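# Set a sliding bevel to a leg angle and stand it

## Task

Take the sliding bevel that currently stands in one block and adjust it so its angle matches exactly the angle between the leaning leg and the rail beneath that leg. Then place the bevel upright in the other block: blade inside the slot, rounded foot sitting on the bottom of the pocket, so it stays standing with no help. It only counts if it holds up on its own at the end, not because the robot is supporting it. Finally release it and move the gripper away.

## Robot and tools

Robot: a single Franka FR3 arm with seven revolute joints and a Robotiq 2F-140 two-finger gripper. The base may be slightly tilted relative to the table.

Frame: the scene frame has its origin on the table top right under the arm's base, +z up, and +y to the left when facing along +x. Results report end_effector_position (metres) and end_effector_quat_wxyz in this frame. That point lies between the finger pads when they are closed; the fingers point along the gripper's +z and open and close along its y. Closed fingertips extend about 33 mm past it, fully open about 9 mm. Closing pushes the fingertips roughly 24 mm further from the arm, so keep that margin above surfaces. The reported hand position can be off, more so when the arm is stretched far.

execute_actions takes "actions", a list holding zero or one item, plus an optional "pictures" flag. An empty list only returns the current state. An item with "rows" (1 to 15 rows) and "steps" (1 to 15, default 15, each step 1/30 s) is a motion; each row is used for one step and the final row is repeated to fill the rest. An item with only "steps" (up to 300) is a wait that sends nothing new. A refused call moves nothing.

Each row is one list of 10 numbers, each within [-1, 1], in this order: arm/dfr3_joint1 (waist), arm/dfr3_joint2 (shoulder), arm/dfr3_joint3 (upper arm roll), arm/dfr3_joint4 (elbow), arm/dfr3_joint5 (forearm roll), arm/dfr3_joint6 (wrist pitch), arm/dfr3_joint7 (wrist roll), gripper/position, gripper/force_limit, gripper/speed.

The seven joint numbers are offsets in joint space, not poses: they are measured from the joint angles shown in the most recent result that lists them (before any such result, and for later calls within the same reply, from where the joints are when the action begins), not from the previous row. Scale: 1.0 equals 1.427 rad for joints 1 to 4, 3.044 rad for joint 5, 2.596 rad for joint 6, 3.91 rad for joint 7. All zeros is therefore not a pause; it pulls the arm back to that reference. Stated joint ranges (rad): waist -2.744 to 2.744, shoulder -1.784 to 1.784, upper arm roll -2.901 to 2.901, elbow -3.042 to -0.152, forearm roll -2.807 to 2.807, wrist pitch 0.544 to 4.517, wrist roll -3.016 to 3.016. A request more than 0.018 rad beyond a range end is refused; true ends may differ by up to 0.018 rad, and overshooting requests get clipped, sometimes reported as "joint sent to its limit".

The three gripper numbers are absolute settings. position: +1 fully open (140 mm), pads touch near -0.8, -1 closes until blocked. force_limit: about 14 N at -1, 60 N at 0, 107 N at +1 (for parts up to 40 mm). speed: about 30 mm/s at -1, 140 at 0, 250 at +1.

Motion limits: each joint target stays within a lead of its measured angle (0.248 rad for joints 1-4, 0.677 for joint 5, 0.715 for joint 6, 1.54 for joint 7), and targets are scaled back if they would move the gripper more than 70 mm from where it is, so large moves take several calls. After a call the arm keeps heading to the last target until it nearly stops or a step is HELD.

Result lines: Joint positions and Joint velocities (rad, rad/s, column order). object_status: 0 moving, 1 blocked while opening, 2 blocked while closing (a grip), 3 reached target or pads met (a thin item may still be held). After closing with -1, look for 2. position_measured is in counts, 3 fully open to 230 pads touching, not linear. To tighten a grip, raise force_limit and change position slightly (-1 to -0.98 or back). HELD marks steps where your row was partly not sent. "joint command not followed" means the clearance check altered targets; mounting blocks and posts count as arm. TORQUE FAULT or FORCE FAULT (load limits 85 N m on joints 1-4, 11 N m on joints 5-7, contact force 85 N including held weight) halts the arm for 10 s and drops the rest of the call. MOTOR HOT warns of heating from holding loads; OVER-TEMPERATURE FAULT means brakes are set until cooled.

zoom_image: "camera" (cam_head_left, cam_head_right, cam_high, cam_low, cam_wrist) and "region" [x0, y0, x1, y1] in that camera's pixels from the top-left, at most 504 by 504. Images are 896x504 except cam_wrist, a 616x616 fisheye.

read_manual: optional "section" ("licences"); returns licence texts only.

finished_scene: "scene" is the number of the current scene; it ends and grades it irreversibly, then gives the next task if any.

Avoid: dropping the bevel, knocking anything off the table, slamming or pushing hard, and faults. Parts may occasionally be tugged or nudged by outside disturbances; hold firmly and check status.

Each tool is called after "Call:" by a JSON object that holds its "name" and its "arguments", one argument or row to a line.

## Session

Call:
{"name": "execute_actions", "arguments": {
  "actions": []
}}

Scene clock: 0.00 s of 4200.00 s.
end_effector_position=(+0.0831, +0.3597, +0.1996) position_measured=3 object_status=3 end_effector_quat_wxyz=(+0.012, +0.977, -0.002, -0.213)
Joint positions: [ 1.153 -0.27  -0.059 -2.522  0.379  1.984 -0.686]
Joint velocities: [ 0.     0.002 -0.    -0.001  0.001  0.001 -0.   ]

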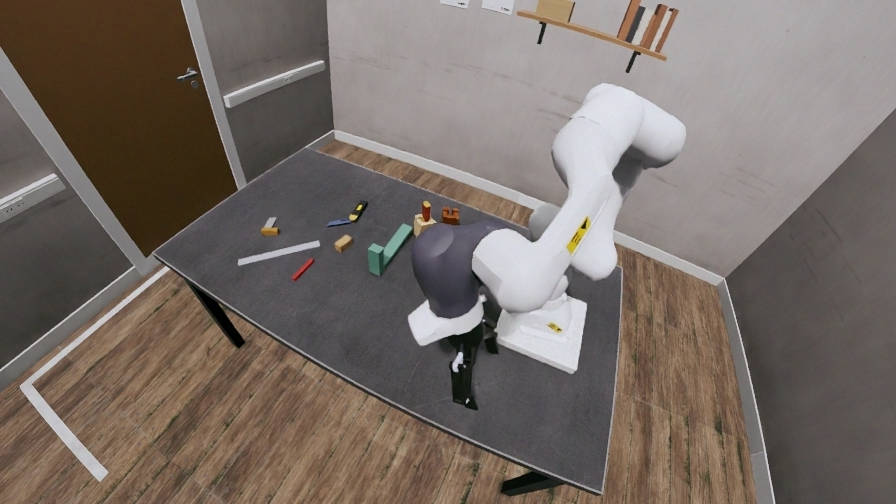

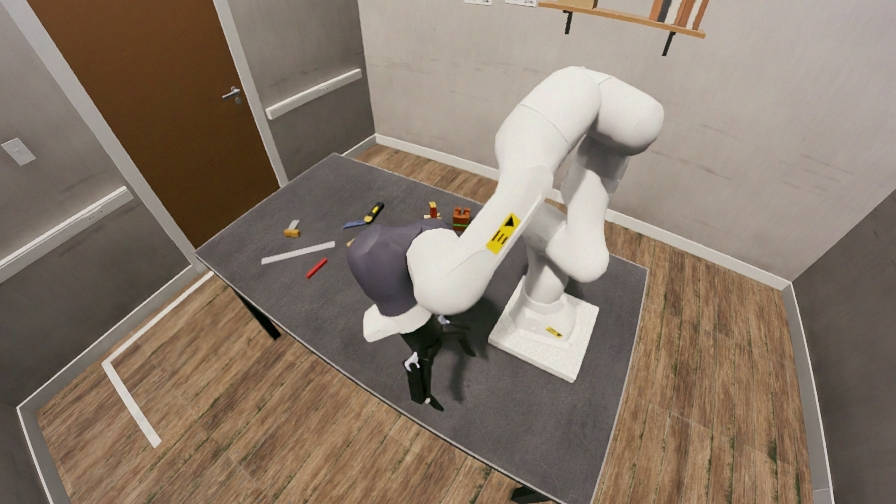

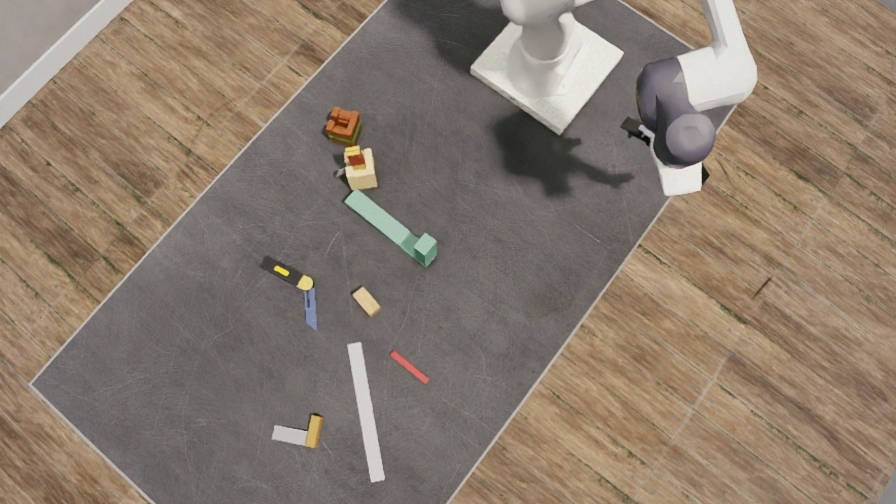

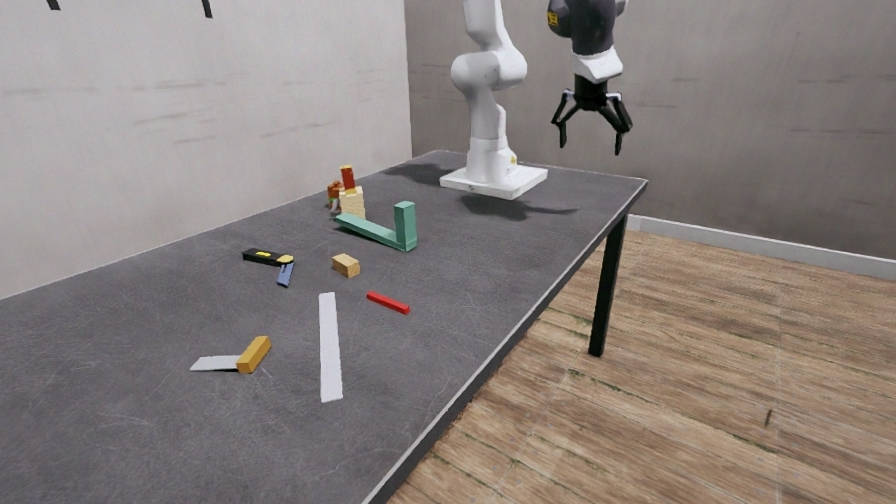

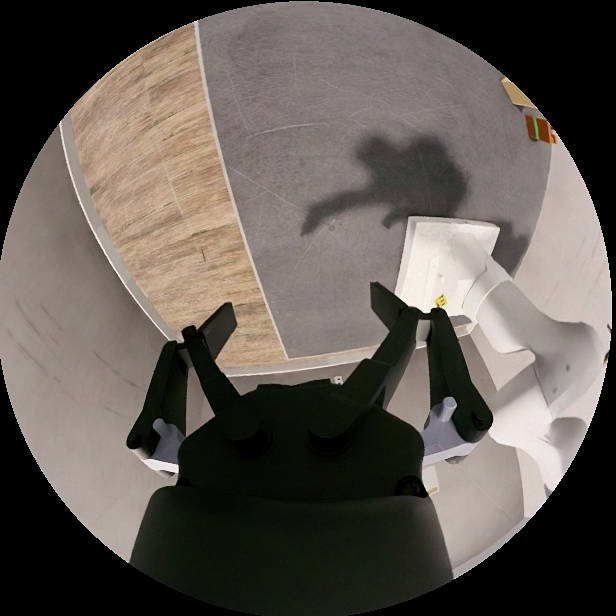

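Call:
{"name": "zoom_image", "arguments": {
  "camera": "cam_high",
  "region": [290, 90, 470, 280]
}}

Call:
{"name": "zoom_image", "arguments": {
  "camera": "cam_low",
  "region": [300, 150, 440, 260]
}}

Call:
{"name": "zoom_image", "arguments": {
  "camera": "cam_head_left",
  "region": [350, 190, 480, 290]
}}

Region (290, 90, 470, 280) of cam_high's 896x504 image, scaled by 2.653, with more detail than that image has; it fills the left 477 columns of this view, and the rest is white.

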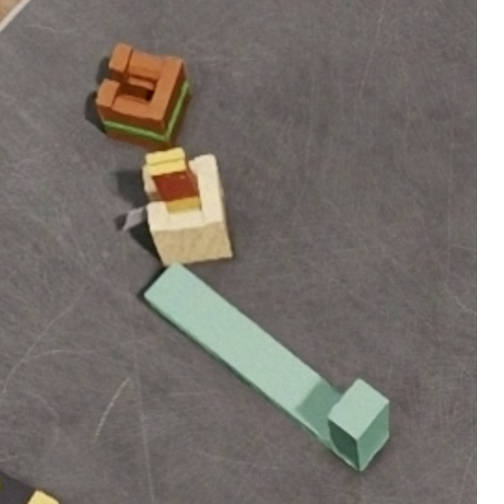

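Region (300, 150, 440, 260) of cam_low's 896x504 image, scaled by 3.600, with more detail than that image has; it fills the top 396 rows of this view, and the rest is white.

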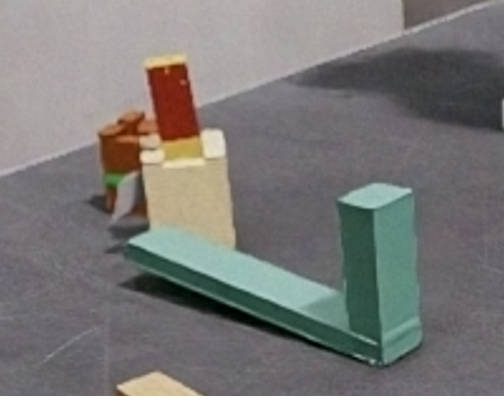

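Region (350, 190, 480, 290) of cam_head_left's 896x504 image, scaled by 3.877, with more detail than that image has; it fills the top 388 rows of this view, and the rest is white.

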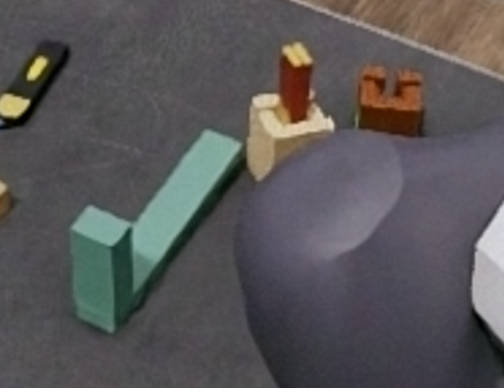

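Call:
{"name": "execute_actions", "arguments": {
  "actions": [
    {"rows":[[-1,-0.091,0.041,0.226,-0.1245,-0.071,-0.296,1,0,0]]}
  ],
  "pictures": false
}}

Call:
{"name": "execute_actions", "arguments": {
  "actions": [
    {"steps":50}
  ]
}}

Scene clock: 13.47 s of 4200.00 s.
end_effector_position=(+0.3335, +0.2874, +0.3452) position_measured=3 object_status=3 end_effector_quat_wxyz=(-0.043, +0.987, +0.152, -0.013)
Joint positions: [ 0.685 -0.385 -0.006 -2.239  0.085  1.866 -1.24 ]
Joint velocities: [-1.169 -0.102 -0.017  0.238 -0.321 -0.147 -0.996]
Steps of this call (steps 1 to 90: nothing new was sent; then 9.97 s passed at rest; steps 91 to 105: all 15 steps of this action). Readings (joint positions | what the end effector reports):
91: [1.134 -0.271 -0.048 -2.509 0.352 1.970 -0.724] | position_measured=3 object_status=3
92: [1.111 -0.280 -0.041 -2.486 0.324 1.959 -0.763] | position_measured=3 object_status=3
94: [1.060 -0.302 -0.032 -2.435 0.275 1.941 -0.836] | position_measured=3 object_status=3
98: [0.945 -0.342 -0.019 -2.338 0.191 1.911 -0.982] | position_measured=3 object_status=3
105: the state above

Scene clock: 15.13 s of 4200.00 s.
end_effector_position=(+0.4153, -0.1273, +0.3591) position_measured=3 object_status=3 end_effector_quat_wxyz=(-0.006, +1.000, -0.016, +0.002)
Joint positions: [-0.272 -0.398 -0.003 -2.202  0.003  1.804 -1.833]
Joint velocities: [-0.001  0.    -0.     0.     0.     0.    -0.019]
Steps of this call (steps 1 to 50: the robot went on to your last target). Readings (joint positions | what the end effector reports):
1: [0.643 -0.388 -0.004 -2.232 0.075 1.861 -1.273] | position_measured=3 object_status=3
2: [0.600 -0.390 -0.003 -2.226 0.066 1.856 -1.305] | position_measured=3 object_status=3
4: [0.512 -0.393 -0.002 -2.217 0.050 1.848 -1.365] | position_measured=3 object_status=3
8: [0.330 -0.395 -0.001 -2.208 0.030 1.835 -1.469] | position_measured=3 object_status=3
50: the state above

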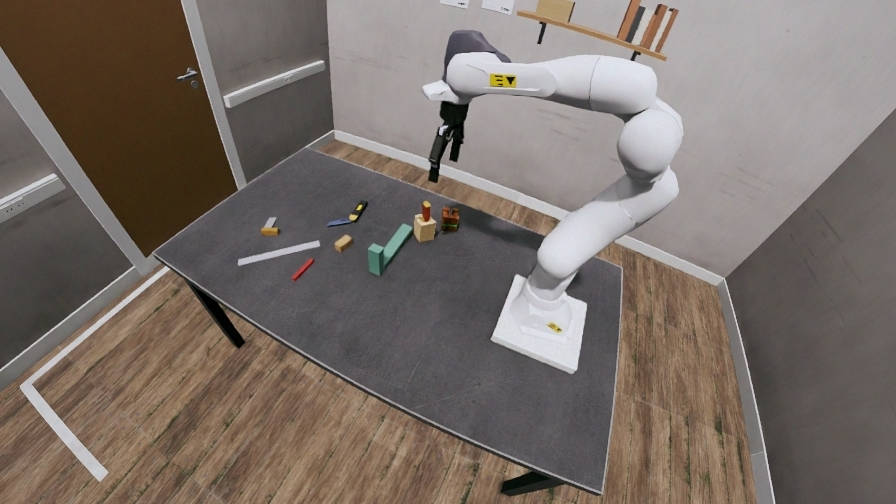

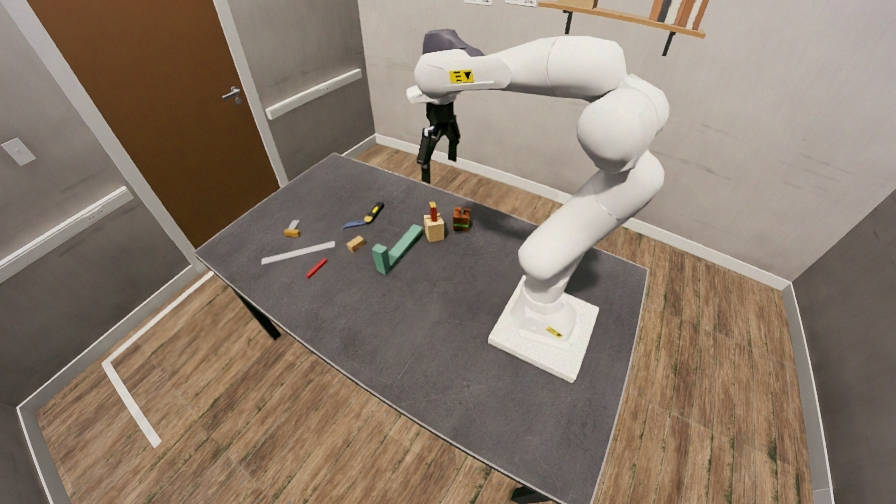

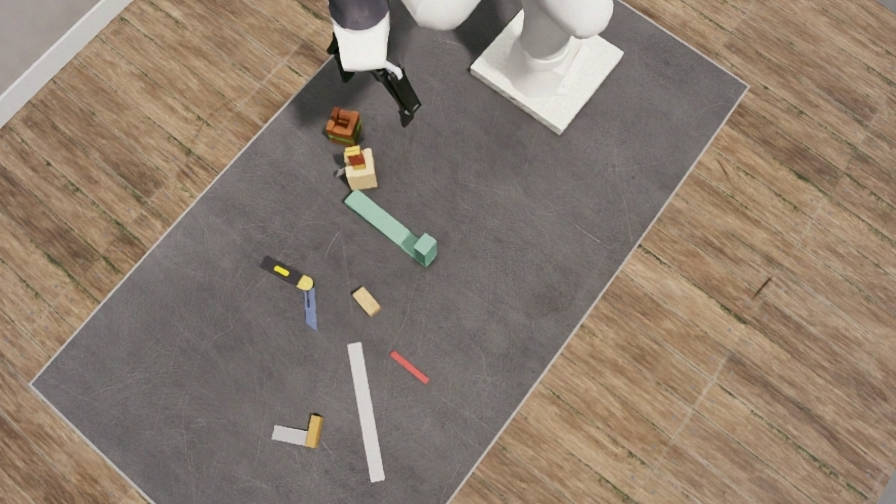

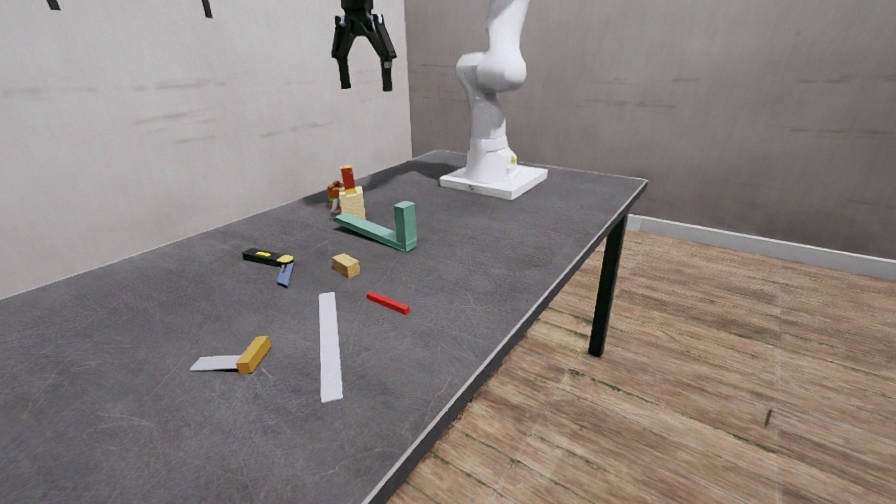

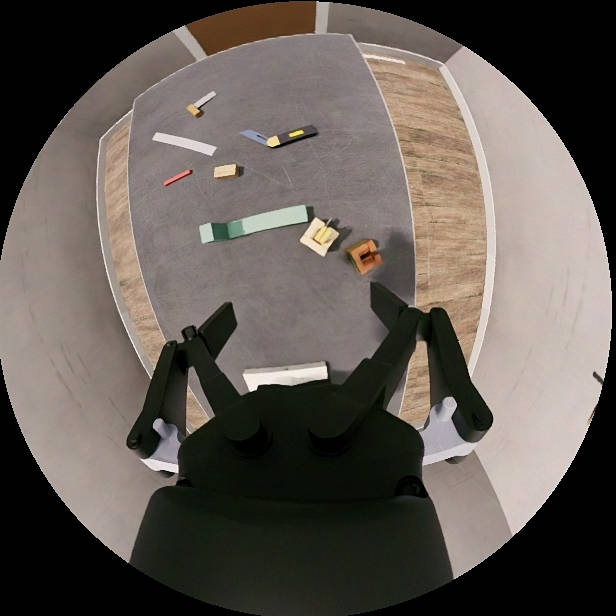

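Call:
{"name": "execute_actions", "arguments": {
  "actions": [
    {"rows":[[-0.056,0.209,0,-0.008,0,0.119,0.163,1,0,0]]}
  ],
  "pictures": false
}}

Call:
{"name": "execute_actions", "arguments": {
  "actions": [
    {"steps":30}
  ]
}}

Call:
{"name": "zoom_image", "arguments": {
  "camera": "cam_wrist",
  "region": [100, 130, 450, 380]
}}

Scene clock: 22.90 s of 4200.00 s.
end_effector_position=(+0.4643, -0.1823, +0.2333) position_measured=3 object_status=3 end_effector_quat_wxyz=(-0.007, +0.957, -0.290, -0.018)
Joint positions: [-0.35  -0.097 -0.003 -2.217  0.003  2.084 -1.355]
Joint velocities: [-0.001 -0.035  0.001  0.022 -0.     0.154  0.511]
Steps of this call (steps 1 to 15: the robot went on to your last target; steps 16 to 90: nothing new was sent; then 4.27 s passed at rest; steps 91 to 105: all 15 steps of this action). Readings (joint positions | what the end effector reports):
91: [-0.280 -0.382 0.001 -2.197 0.003 1.829 -1.807] | position_measured=3 object_status=3
92: [-0.290 -0.349 0.002 -2.193 0.003 1.859 -1.773] | position_measured=3 object_status=3
94: [-0.311 -0.268 0.002 -2.195 0.003 1.911 -1.704] | position_measured=3 object_status=3
98: [-0.343 -0.122 -0.002 -2.213 0.003 2.014 -1.534] | position_measured=3 object_status=3
105: the state above

Scene clock: 23.90 s of 4200.00 s.
end_effector_position=(+0.4725, -0.1856, +0.2370) position_measured=3 object_status=3 end_effector_quat_wxyz=(-0.006, +0.933, -0.361, -0.004)
Joint positions: [-0.35  -0.099 -0.003 -2.216  0.003  2.109 -1.207]
Joint velocities: [ 0.001 -0.001 -0.     0.    -0.     0.001  0.019]
Steps of this call (steps 1 to 30: the robot went on to your last target). Readings (joint positions | what the end effector reports):
1: [-0.350 -0.098 -0.003 -2.216 0.003 2.089 -1.339] | position_measured=3 object_status=3
2: [-0.350 -0.098 -0.003 -2.216 0.003 2.092 -1.325] | position_measured=3 object_status=3
4: [-0.350 -0.099 -0.003 -2.216 0.003 2.098 -1.301] | position_measured=3 object_status=3
8: [-0.350 -0.099 -0.003 -2.216 0.003 2.104 -1.265] | position_measured=3 object_status=3
30: the state above

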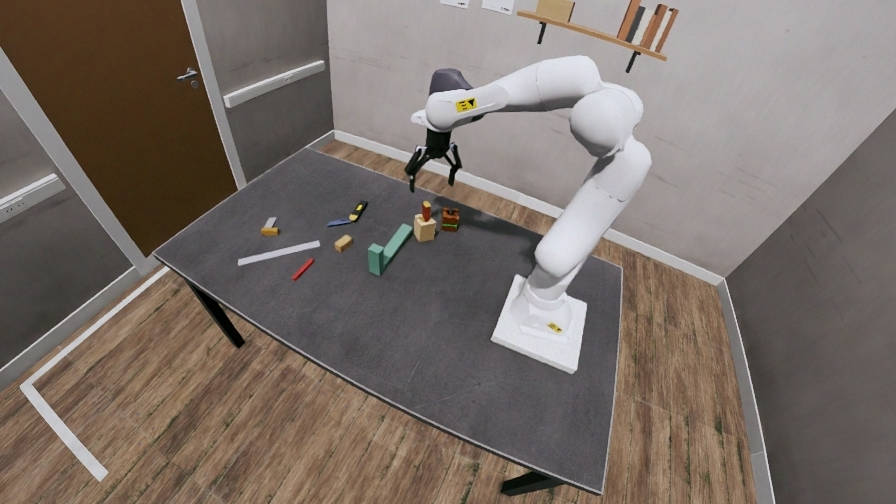

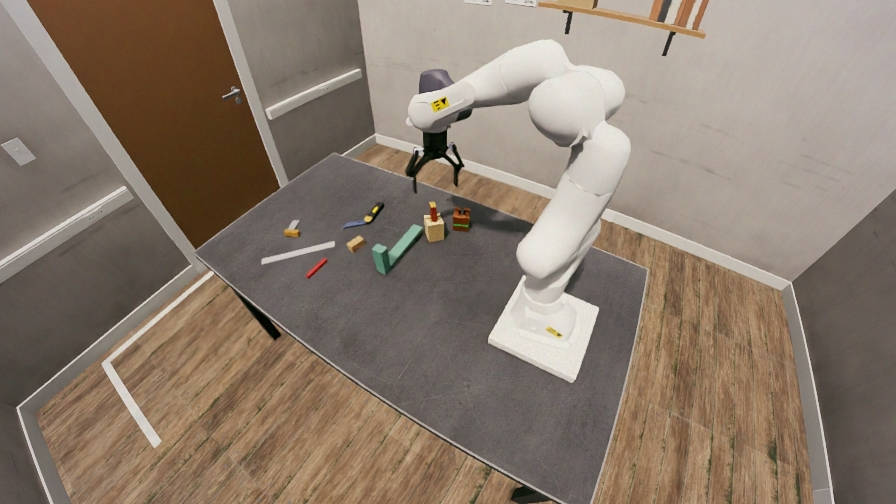

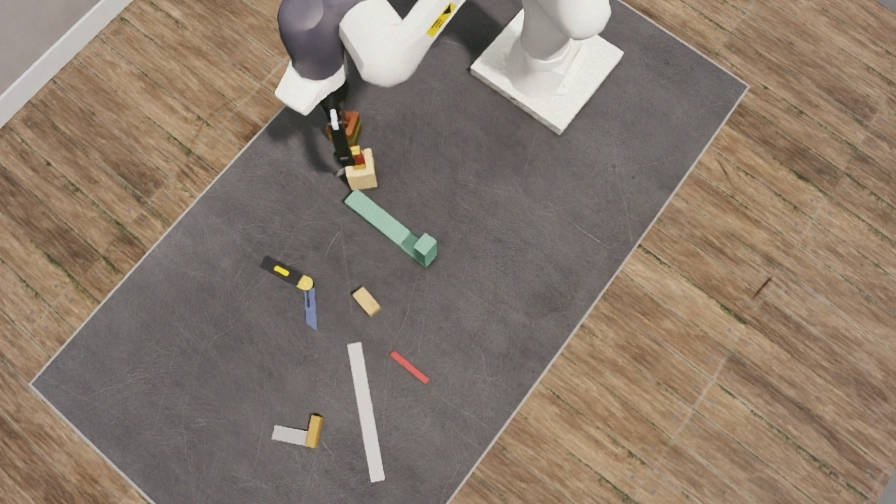

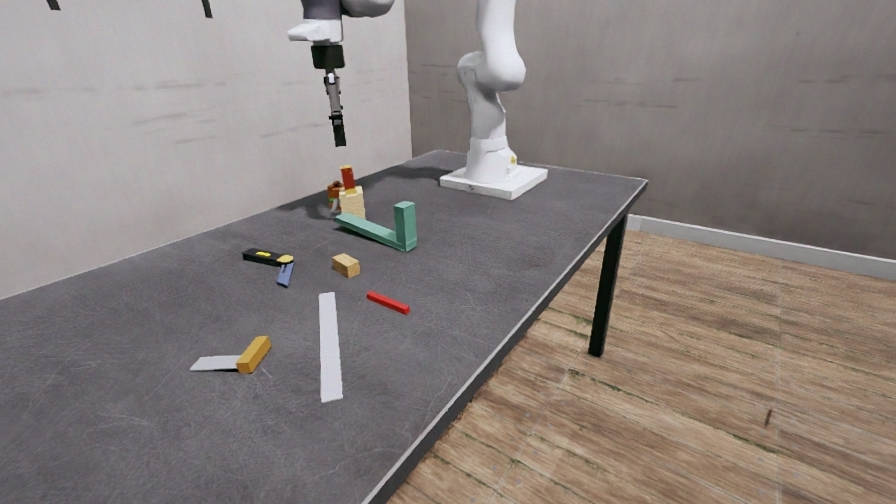

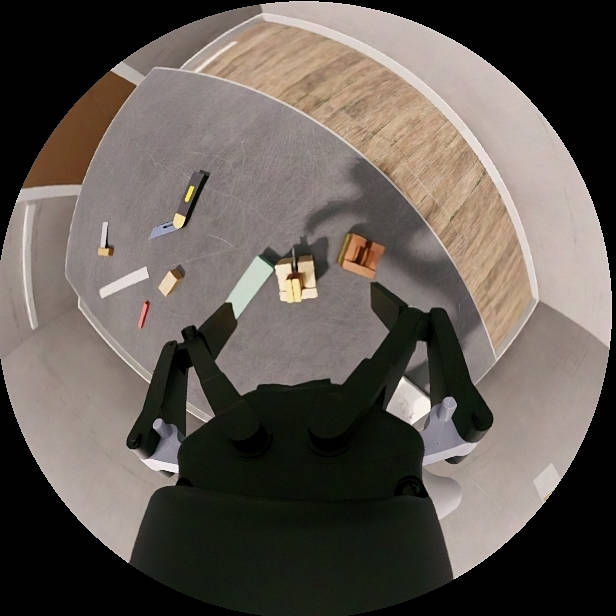

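Region (100, 130, 450, 380) of cam_wrist's 616x616 image, scaled by 1.440, with more detail than that image has; it fills the top 360 rows of this view, and the rest is white.

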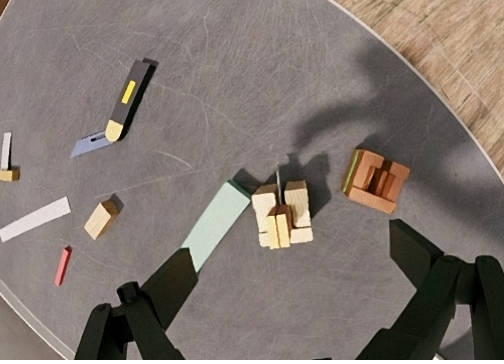

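Call:
{"name": "execute_actions", "arguments": {
  "actions": [
    {"rows":[[0.019,0.019,0,-0.05,0,0.042,0.015,-0.1,0,0]]}
  ],
  "pictures": false
}}

Call:
{"name": "execute_actions", "arguments": {
  "actions": [
    {"steps":20}
  ]
}}

Call:
{"name": "zoom_image", "arguments": {
  "camera": "cam_wrist",
  "region": [200, 200, 420, 380]
}}

Call:
{"name": "zoom_image", "arguments": {
  "camera": "cam_low",
  "region": [290, 110, 430, 260]
}}

Scene clock: 31.17 s of 4200.00 s.
end_effector_position=(+0.4723, -0.1717, +0.1998) position_measured=108 object_status=0 end_effector_quat_wxyz=(-0.005, +0.929, -0.370, -0.004)
Joint positions: [-0.325 -0.07  -0.003 -2.285  0.003  2.208 -1.162]
Joint velocities: [-0.001  0.     0.001  0.     0.001  0.035  0.032]
Steps of this call (steps 1 to 15: the robot went on to your last target; steps 16 to 90: nothing new was sent; then 3.77 s passed at rest; steps 91 to 105: all 15 steps of this action). Readings (joint positions | what the end effector reports):
91: [-0.346 -0.100 -0.005 -2.228 0.003 2.129 -1.196] | position_measured=3 object_status=0
92: [-0.340 -0.095 -0.006 -2.244 0.003 2.145 -1.192] | position_measured=9 object_status=0
94: [-0.330 -0.081 -0.004 -2.269 0.003 2.166 -1.184] | position_measured=25 object_status=0
98: [-0.325 -0.069 -0.003 -2.285 0.003 2.190 -1.173] | position_measured=55 object_status=0
105: the state above

Scene clock: 31.83 s of 4200.00 s.
end_effector_position=(+0.4740, -0.1723, +0.2003) position_measured=141 object_status=3 end_effector_quat_wxyz=(-0.005, +0.928, -0.374, -0.001)
Joint positions: [-0.325 -0.071 -0.003 -2.285  0.003  2.213 -1.154]
Joint velocities: [ 0.001 -0.001 -0.001  0.     0.001 -0.     0.005]
Steps of this call (steps 1 to 15: the robot went on to your last target; steps 16 to 20: nothing new was sent). Readings (joint positions | what the end effector reports):
1: [-0.325 -0.070 -0.003 -2.285 0.003 2.209 -1.161] | position_measured=116 object_status=0
2: [-0.325 -0.071 -0.003 -2.285 0.003 2.210 -1.160] | position_measured=123 object_status=0
4: [-0.325 -0.071 -0.003 -2.285 0.003 2.211 -1.159] | position_measured=138 object_status=0
8: [-0.325 -0.071 -0.003 -2.285 0.003 2.212 -1.157] | position_measured=141 object_status=0
20: the state above
The arm was judged still, so your last target was given up. Only a new action makes it travel on or press farther. Fingers that are still opening or closing keep moving.

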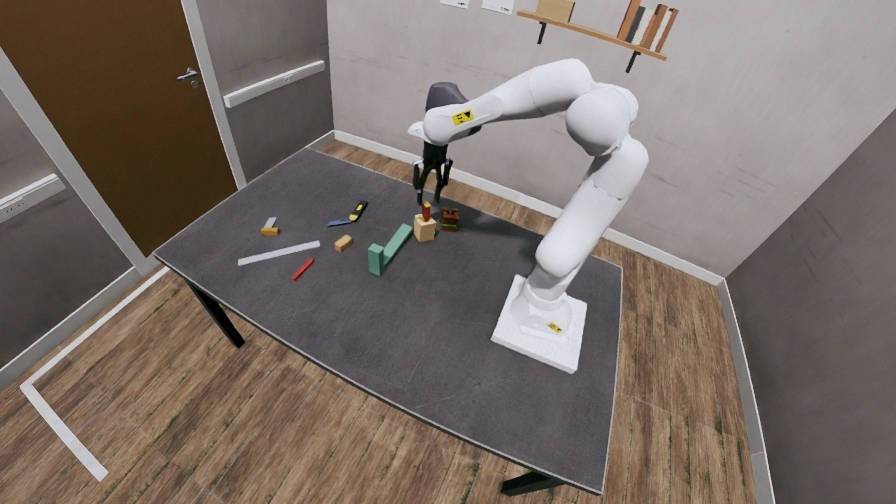

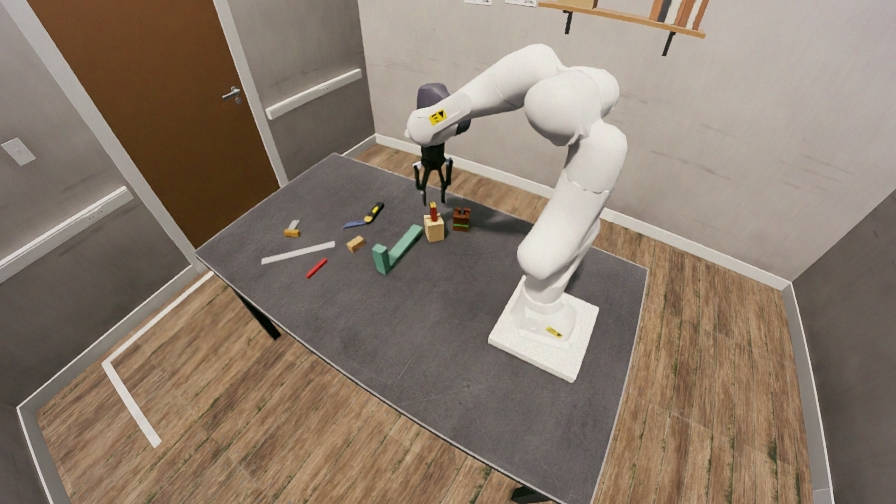

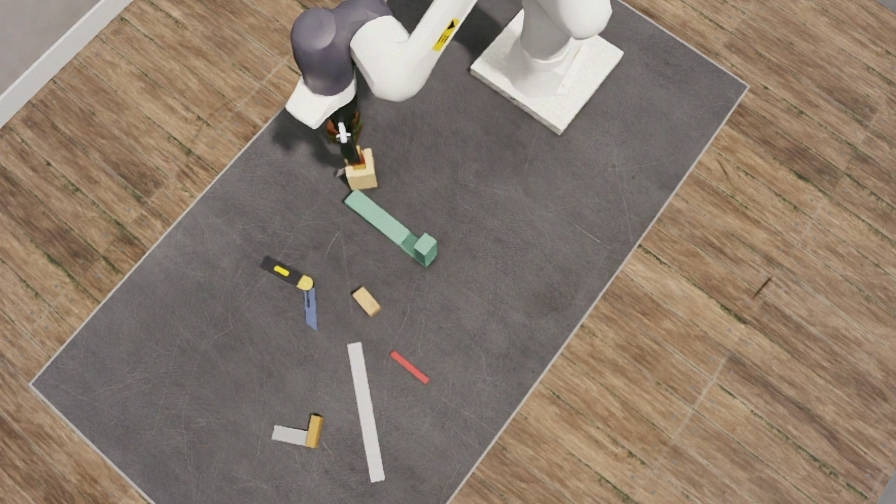

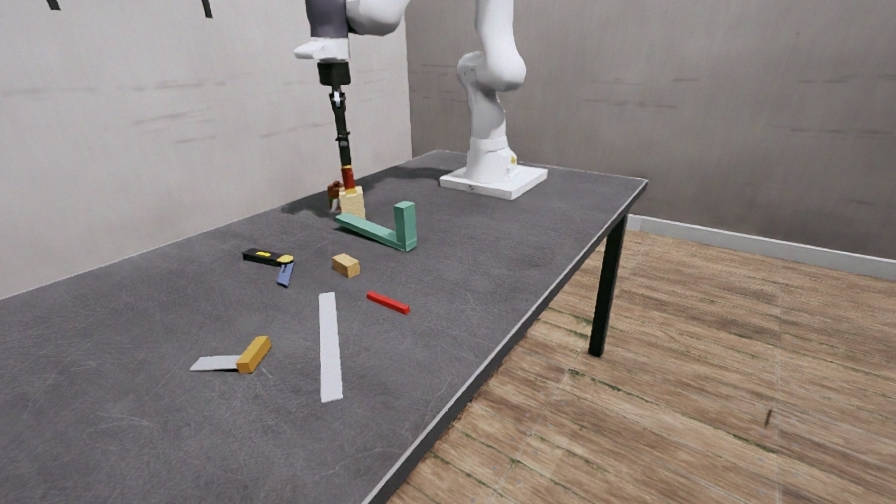

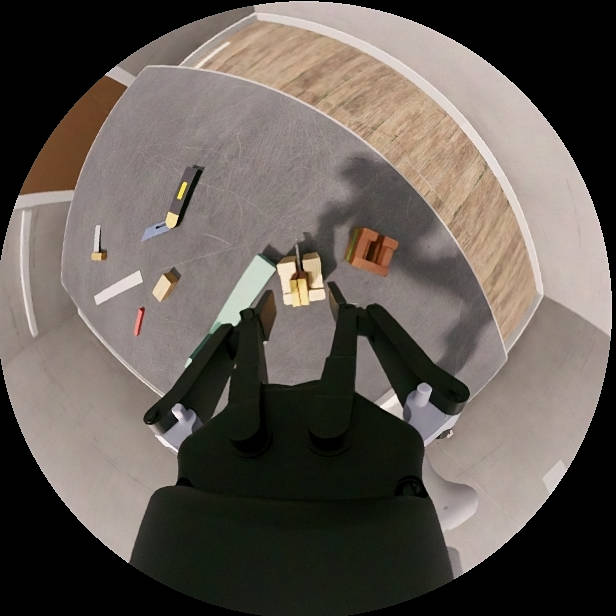

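Region (200, 200, 420, 380) of cam_wrist's 616x616 image, scaled by 2.291, with more detail than that image has; it fills the top 412 rows of this view, and the rest is white.

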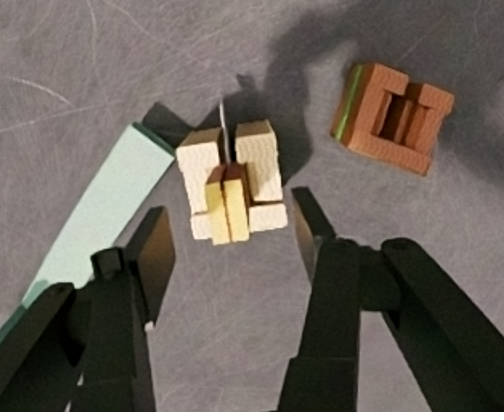

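Region (290, 110, 430, 260) of cam_low's 896x504 image, scaled by 3.360, with more detail than that image has; it fills the left 470 columns of this view, and the rest is white.

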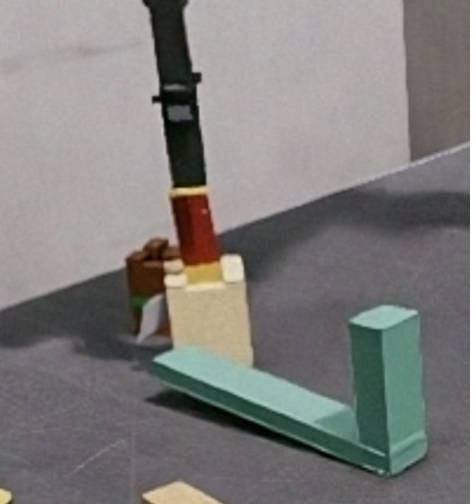

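Call:
{"name": "execute_actions", "arguments": {
  "actions": [
    {"rows":[[0,0.02,0,-0.004,0,0.02,0,-0.1,0,0],[0,0.02,0,-0.004,0,0.025,0,-0.1,0,0],[0,0.03,0,-0.008,0,0.03,0,-0.1,0,0],[0,0.035,0,-0.01,0,0.035,0,-0.1,0,0],[0,0.04,0,-0.013,0,0.04,0,-0.1,0,0],[0,0.045,0,-0.016,0,0.04,0,-0.1,0,0],[0,0.052,0,-0.018,0,0.04,0,-0.1,0,0]]}
  ],
  "pictures": false
}}

Call:
{"name": "execute_actions", "arguments": {
  "actions": [
    {"steps":15}
  ]
}}

Call:
{"name": "zoom_image", "arguments": {
  "camera": "cam_wrist",
  "region": [200, 200, 420, 380]
}}

Call:
{"name": "zoom_image", "arguments": {
  "camera": "cam_low",
  "region": [310, 130, 390, 230]
}}

Scene clock: 38.47 s of 4200.00 s.
end_effector_position=(+0.4772, -0.1732, +0.1596) position_measured=141 object_status=3 end_effector_quat_wxyz=(-0.005, +0.927, -0.374, -0.005)
Joint positions: [-0.325  0.004 -0.003 -2.31   0.003  2.305 -1.153]
Joint velocities: [-0.001 -0.     0.     0.    -0.001  0.045  0.   ]
Steps of this call (steps 1 to 90: nothing new was sent; then 3.13 s passed at rest; steps 91 to 105: all 15 steps of this action). Readings (joint positions | what the end effector reports):
91: [-0.325 -0.067 -0.003 -2.285 0.003 2.222 -1.153] | position_measured=141 object_status=3
92: [-0.325 -0.061 -0.003 -2.285 0.003 2.231 -1.153] | position_measured=141 object_status=3
94: [-0.325 -0.044 -0.003 -2.289 0.003 2.252 -1.153] | position_measured=141 object_status=3
98: [-0.325 -0.009 -0.003 -2.303 0.003 2.285 -1.153] | position_measured=141 object_status=3
105: the state above

Scene clock: 38.97 s of 4200.00 s.
end_effector_position=(+0.4793, -0.1740, +0.1602) position_measured=141 object_status=3 end_effector_quat_wxyz=(-0.005, +0.927, -0.374, -0.001)
Joint positions: [-0.325  0.004 -0.003 -2.31   0.003  2.313 -1.153]
Joint velocities: [ 0.002  0.    -0.     0.002  0.001  0.002  0.   ]
Steps of this call (steps 1 to 15: the robot went on to your last target). Readings (joint positions | what the end effector reports):
1: [-0.325 0.004 -0.003 -2.310 0.003 2.307 -1.153] | position_measured=141 object_status=3
2: [-0.325 0.004 -0.003 -2.310 0.003 2.308 -1.153] | position_measured=141 object_status=3
4: [-0.325 0.004 -0.003 -2.310 0.003 2.310 -1.153] | position_measured=141 object_status=3
8: [-0.325 0.004 -0.003 -2.310 0.003 2.311 -1.153] | position_measured=141 object_status=3
15: the state above
The arm was judged still, so your last target was given up. Only a new action makes it travel on or press farther. Fingers that are still opening or closing keep moving.

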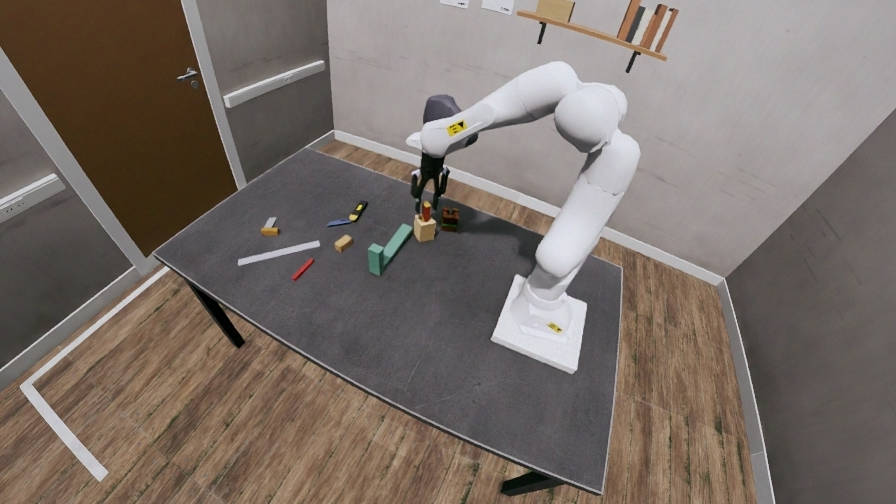

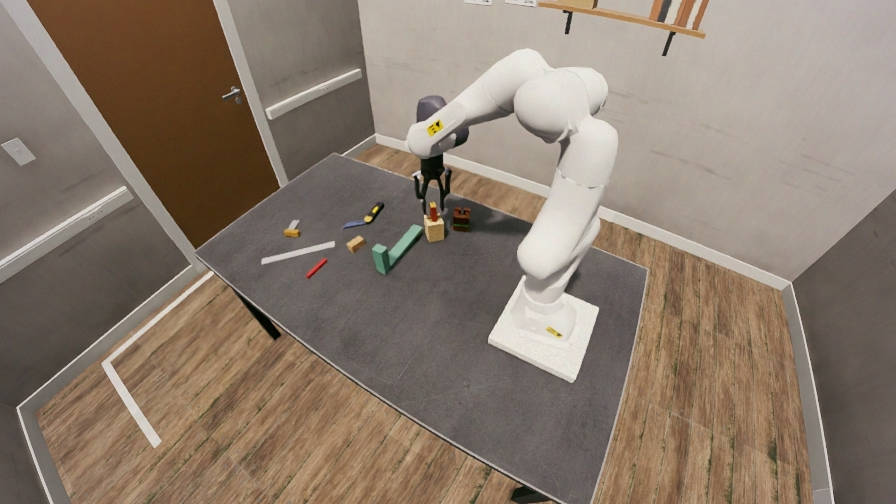

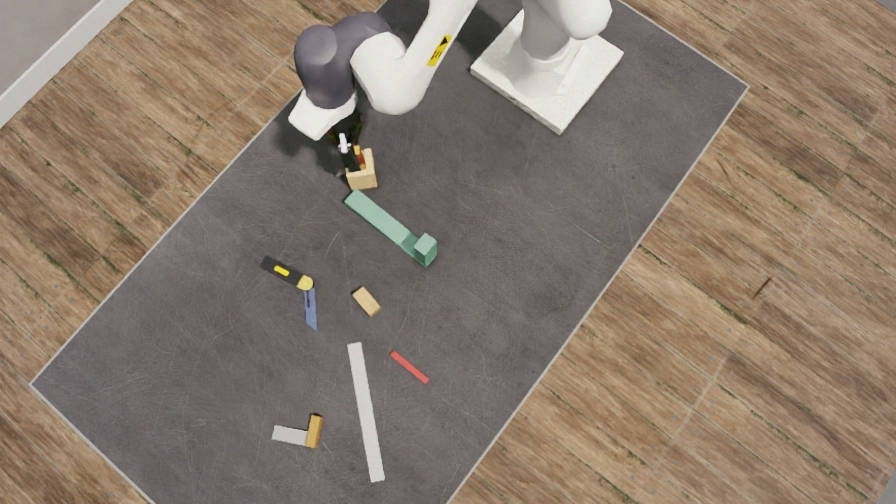

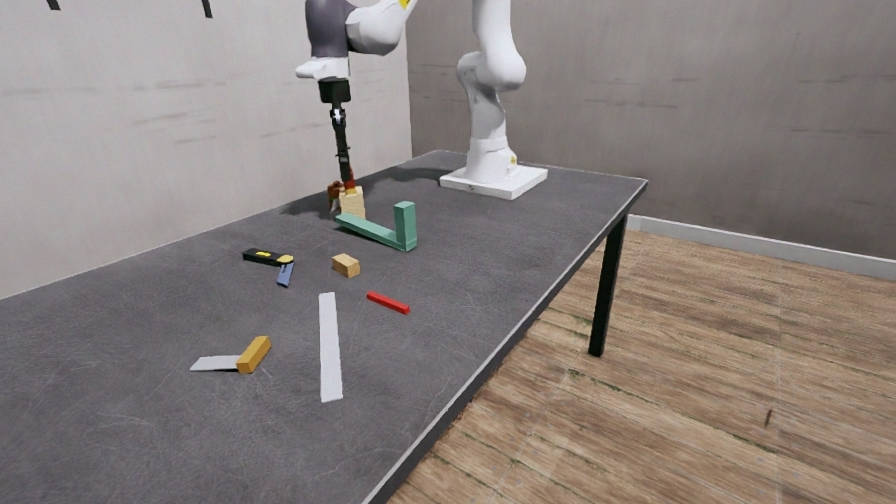

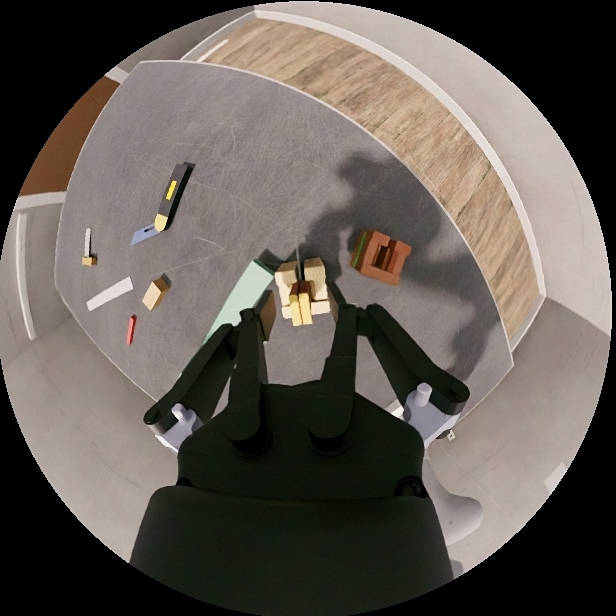

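Region (200, 200, 420, 380) of cam_wrist's 616x616 image, scaled by 2.291, with more detail than that image has; it fills the top 412 rows of this view, and the rest is white.

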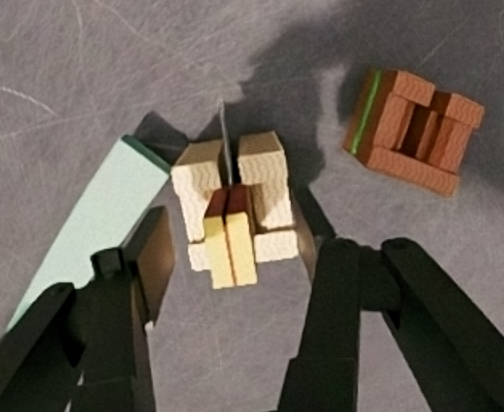

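Region (310, 130, 390, 230) of cam_low's 896x504 image, scaled by 5.040, with more detail than that image has; it fills the left 403 columns of this view, and the rest is white.

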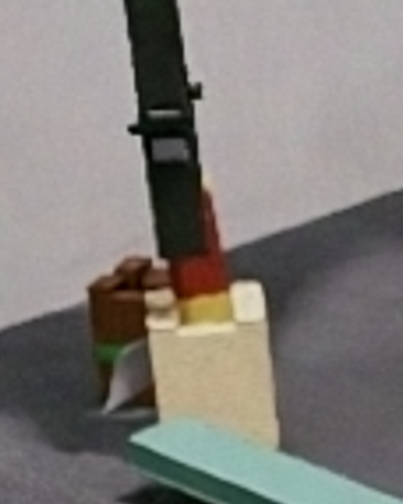

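Call:
{"name": "execute_actions", "arguments": {
  "actions": [
    {"rows":[[0.006,0,0,0,0,0,0,-0.1,0,-0.5],[0.006,0,0,0,0,0,0,-0.1,0,-0.5],[0.006,0,0,0,0,0,0,-1,0,-0.5]]}
  ],
  "pictures": false
}}

Call:
{"name": "execute_actions", "arguments": {
  "actions": [
    {"steps":15}
  ],
  "pictures": false
}}

Scene clock: 42.70 s of 4200.00 s.
end_effector_position=(+0.4805, -0.1710, +0.1603) position_measured=196 object_status=0 end_effector_quat_wxyz=(-0.005, +0.929, -0.371, -0.001)
Joint positions: [-0.318  0.004 -0.004 -2.31   0.003  2.313 -1.153]
Joint velocities: [-0.001 -0.001  0.001  0.001 -0.     0.001  0.001]
Steps of this call (steps 1 to 90: nothing new was sent; then 0.23 s passed at rest; steps 91 to 105: all 15 steps of this action). Readings (joint positions | what the end effector reports):
91: [-0.324 0.004 -0.004 -2.310 0.003 2.313 -1.153] | position_measured=141 object_status=3
92: [-0.322 0.004 -0.004 -2.310 0.003 2.313 -1.153] | position_measured=141 object_status=3
94: [-0.319 0.004 -0.004 -2.310 0.003 2.313 -1.153] | position_measured=145 object_status=0
98: [-0.318 0.004 -0.004 -2.310 0.003 2.313 -1.153] | position_measured=164 object_status=0
105: the state above

Scene clock: 43.20 s of 4200.00 s.
end_effector_position=(+0.4795, -0.1721, +0.1600) position_measured=207 object_status=2 end_effector_quat_wxyz=(-0.004, +0.929, -0.371, -0.002)
Joint positions: [-0.319  0.005 -0.005 -2.31   0.001  2.312 -1.153]
Joint velocities: [ 0.001  0.001  0.001 -0.     0.001  0.    -0.   ]
Steps of this call (steps 1 to 15: the robot went on to your last target). Readings (joint positions | what the end effector reports):
1: [-0.318 0.004 -0.004 -2.310 0.002 2.312 -1.153] | position_measured=200 object_status=0
2: [-0.319 0.005 -0.005 -2.310 0.001 2.312 -1.153] | position_measured=205 object_status=0
4: [-0.319 0.005 -0.005 -2.310 0.001 2.312 -1.153] | position_measured=207 object_status=0
8: [-0.319 0.005 -0.005 -2.310 0.001 2.312 -1.153] | position_measured=207 object_status=2
15: the state above
The arm was judged still, so your last target was given up. Only a new action makes it travel on or press farther. Fingers that are still opening or closing keep moving.


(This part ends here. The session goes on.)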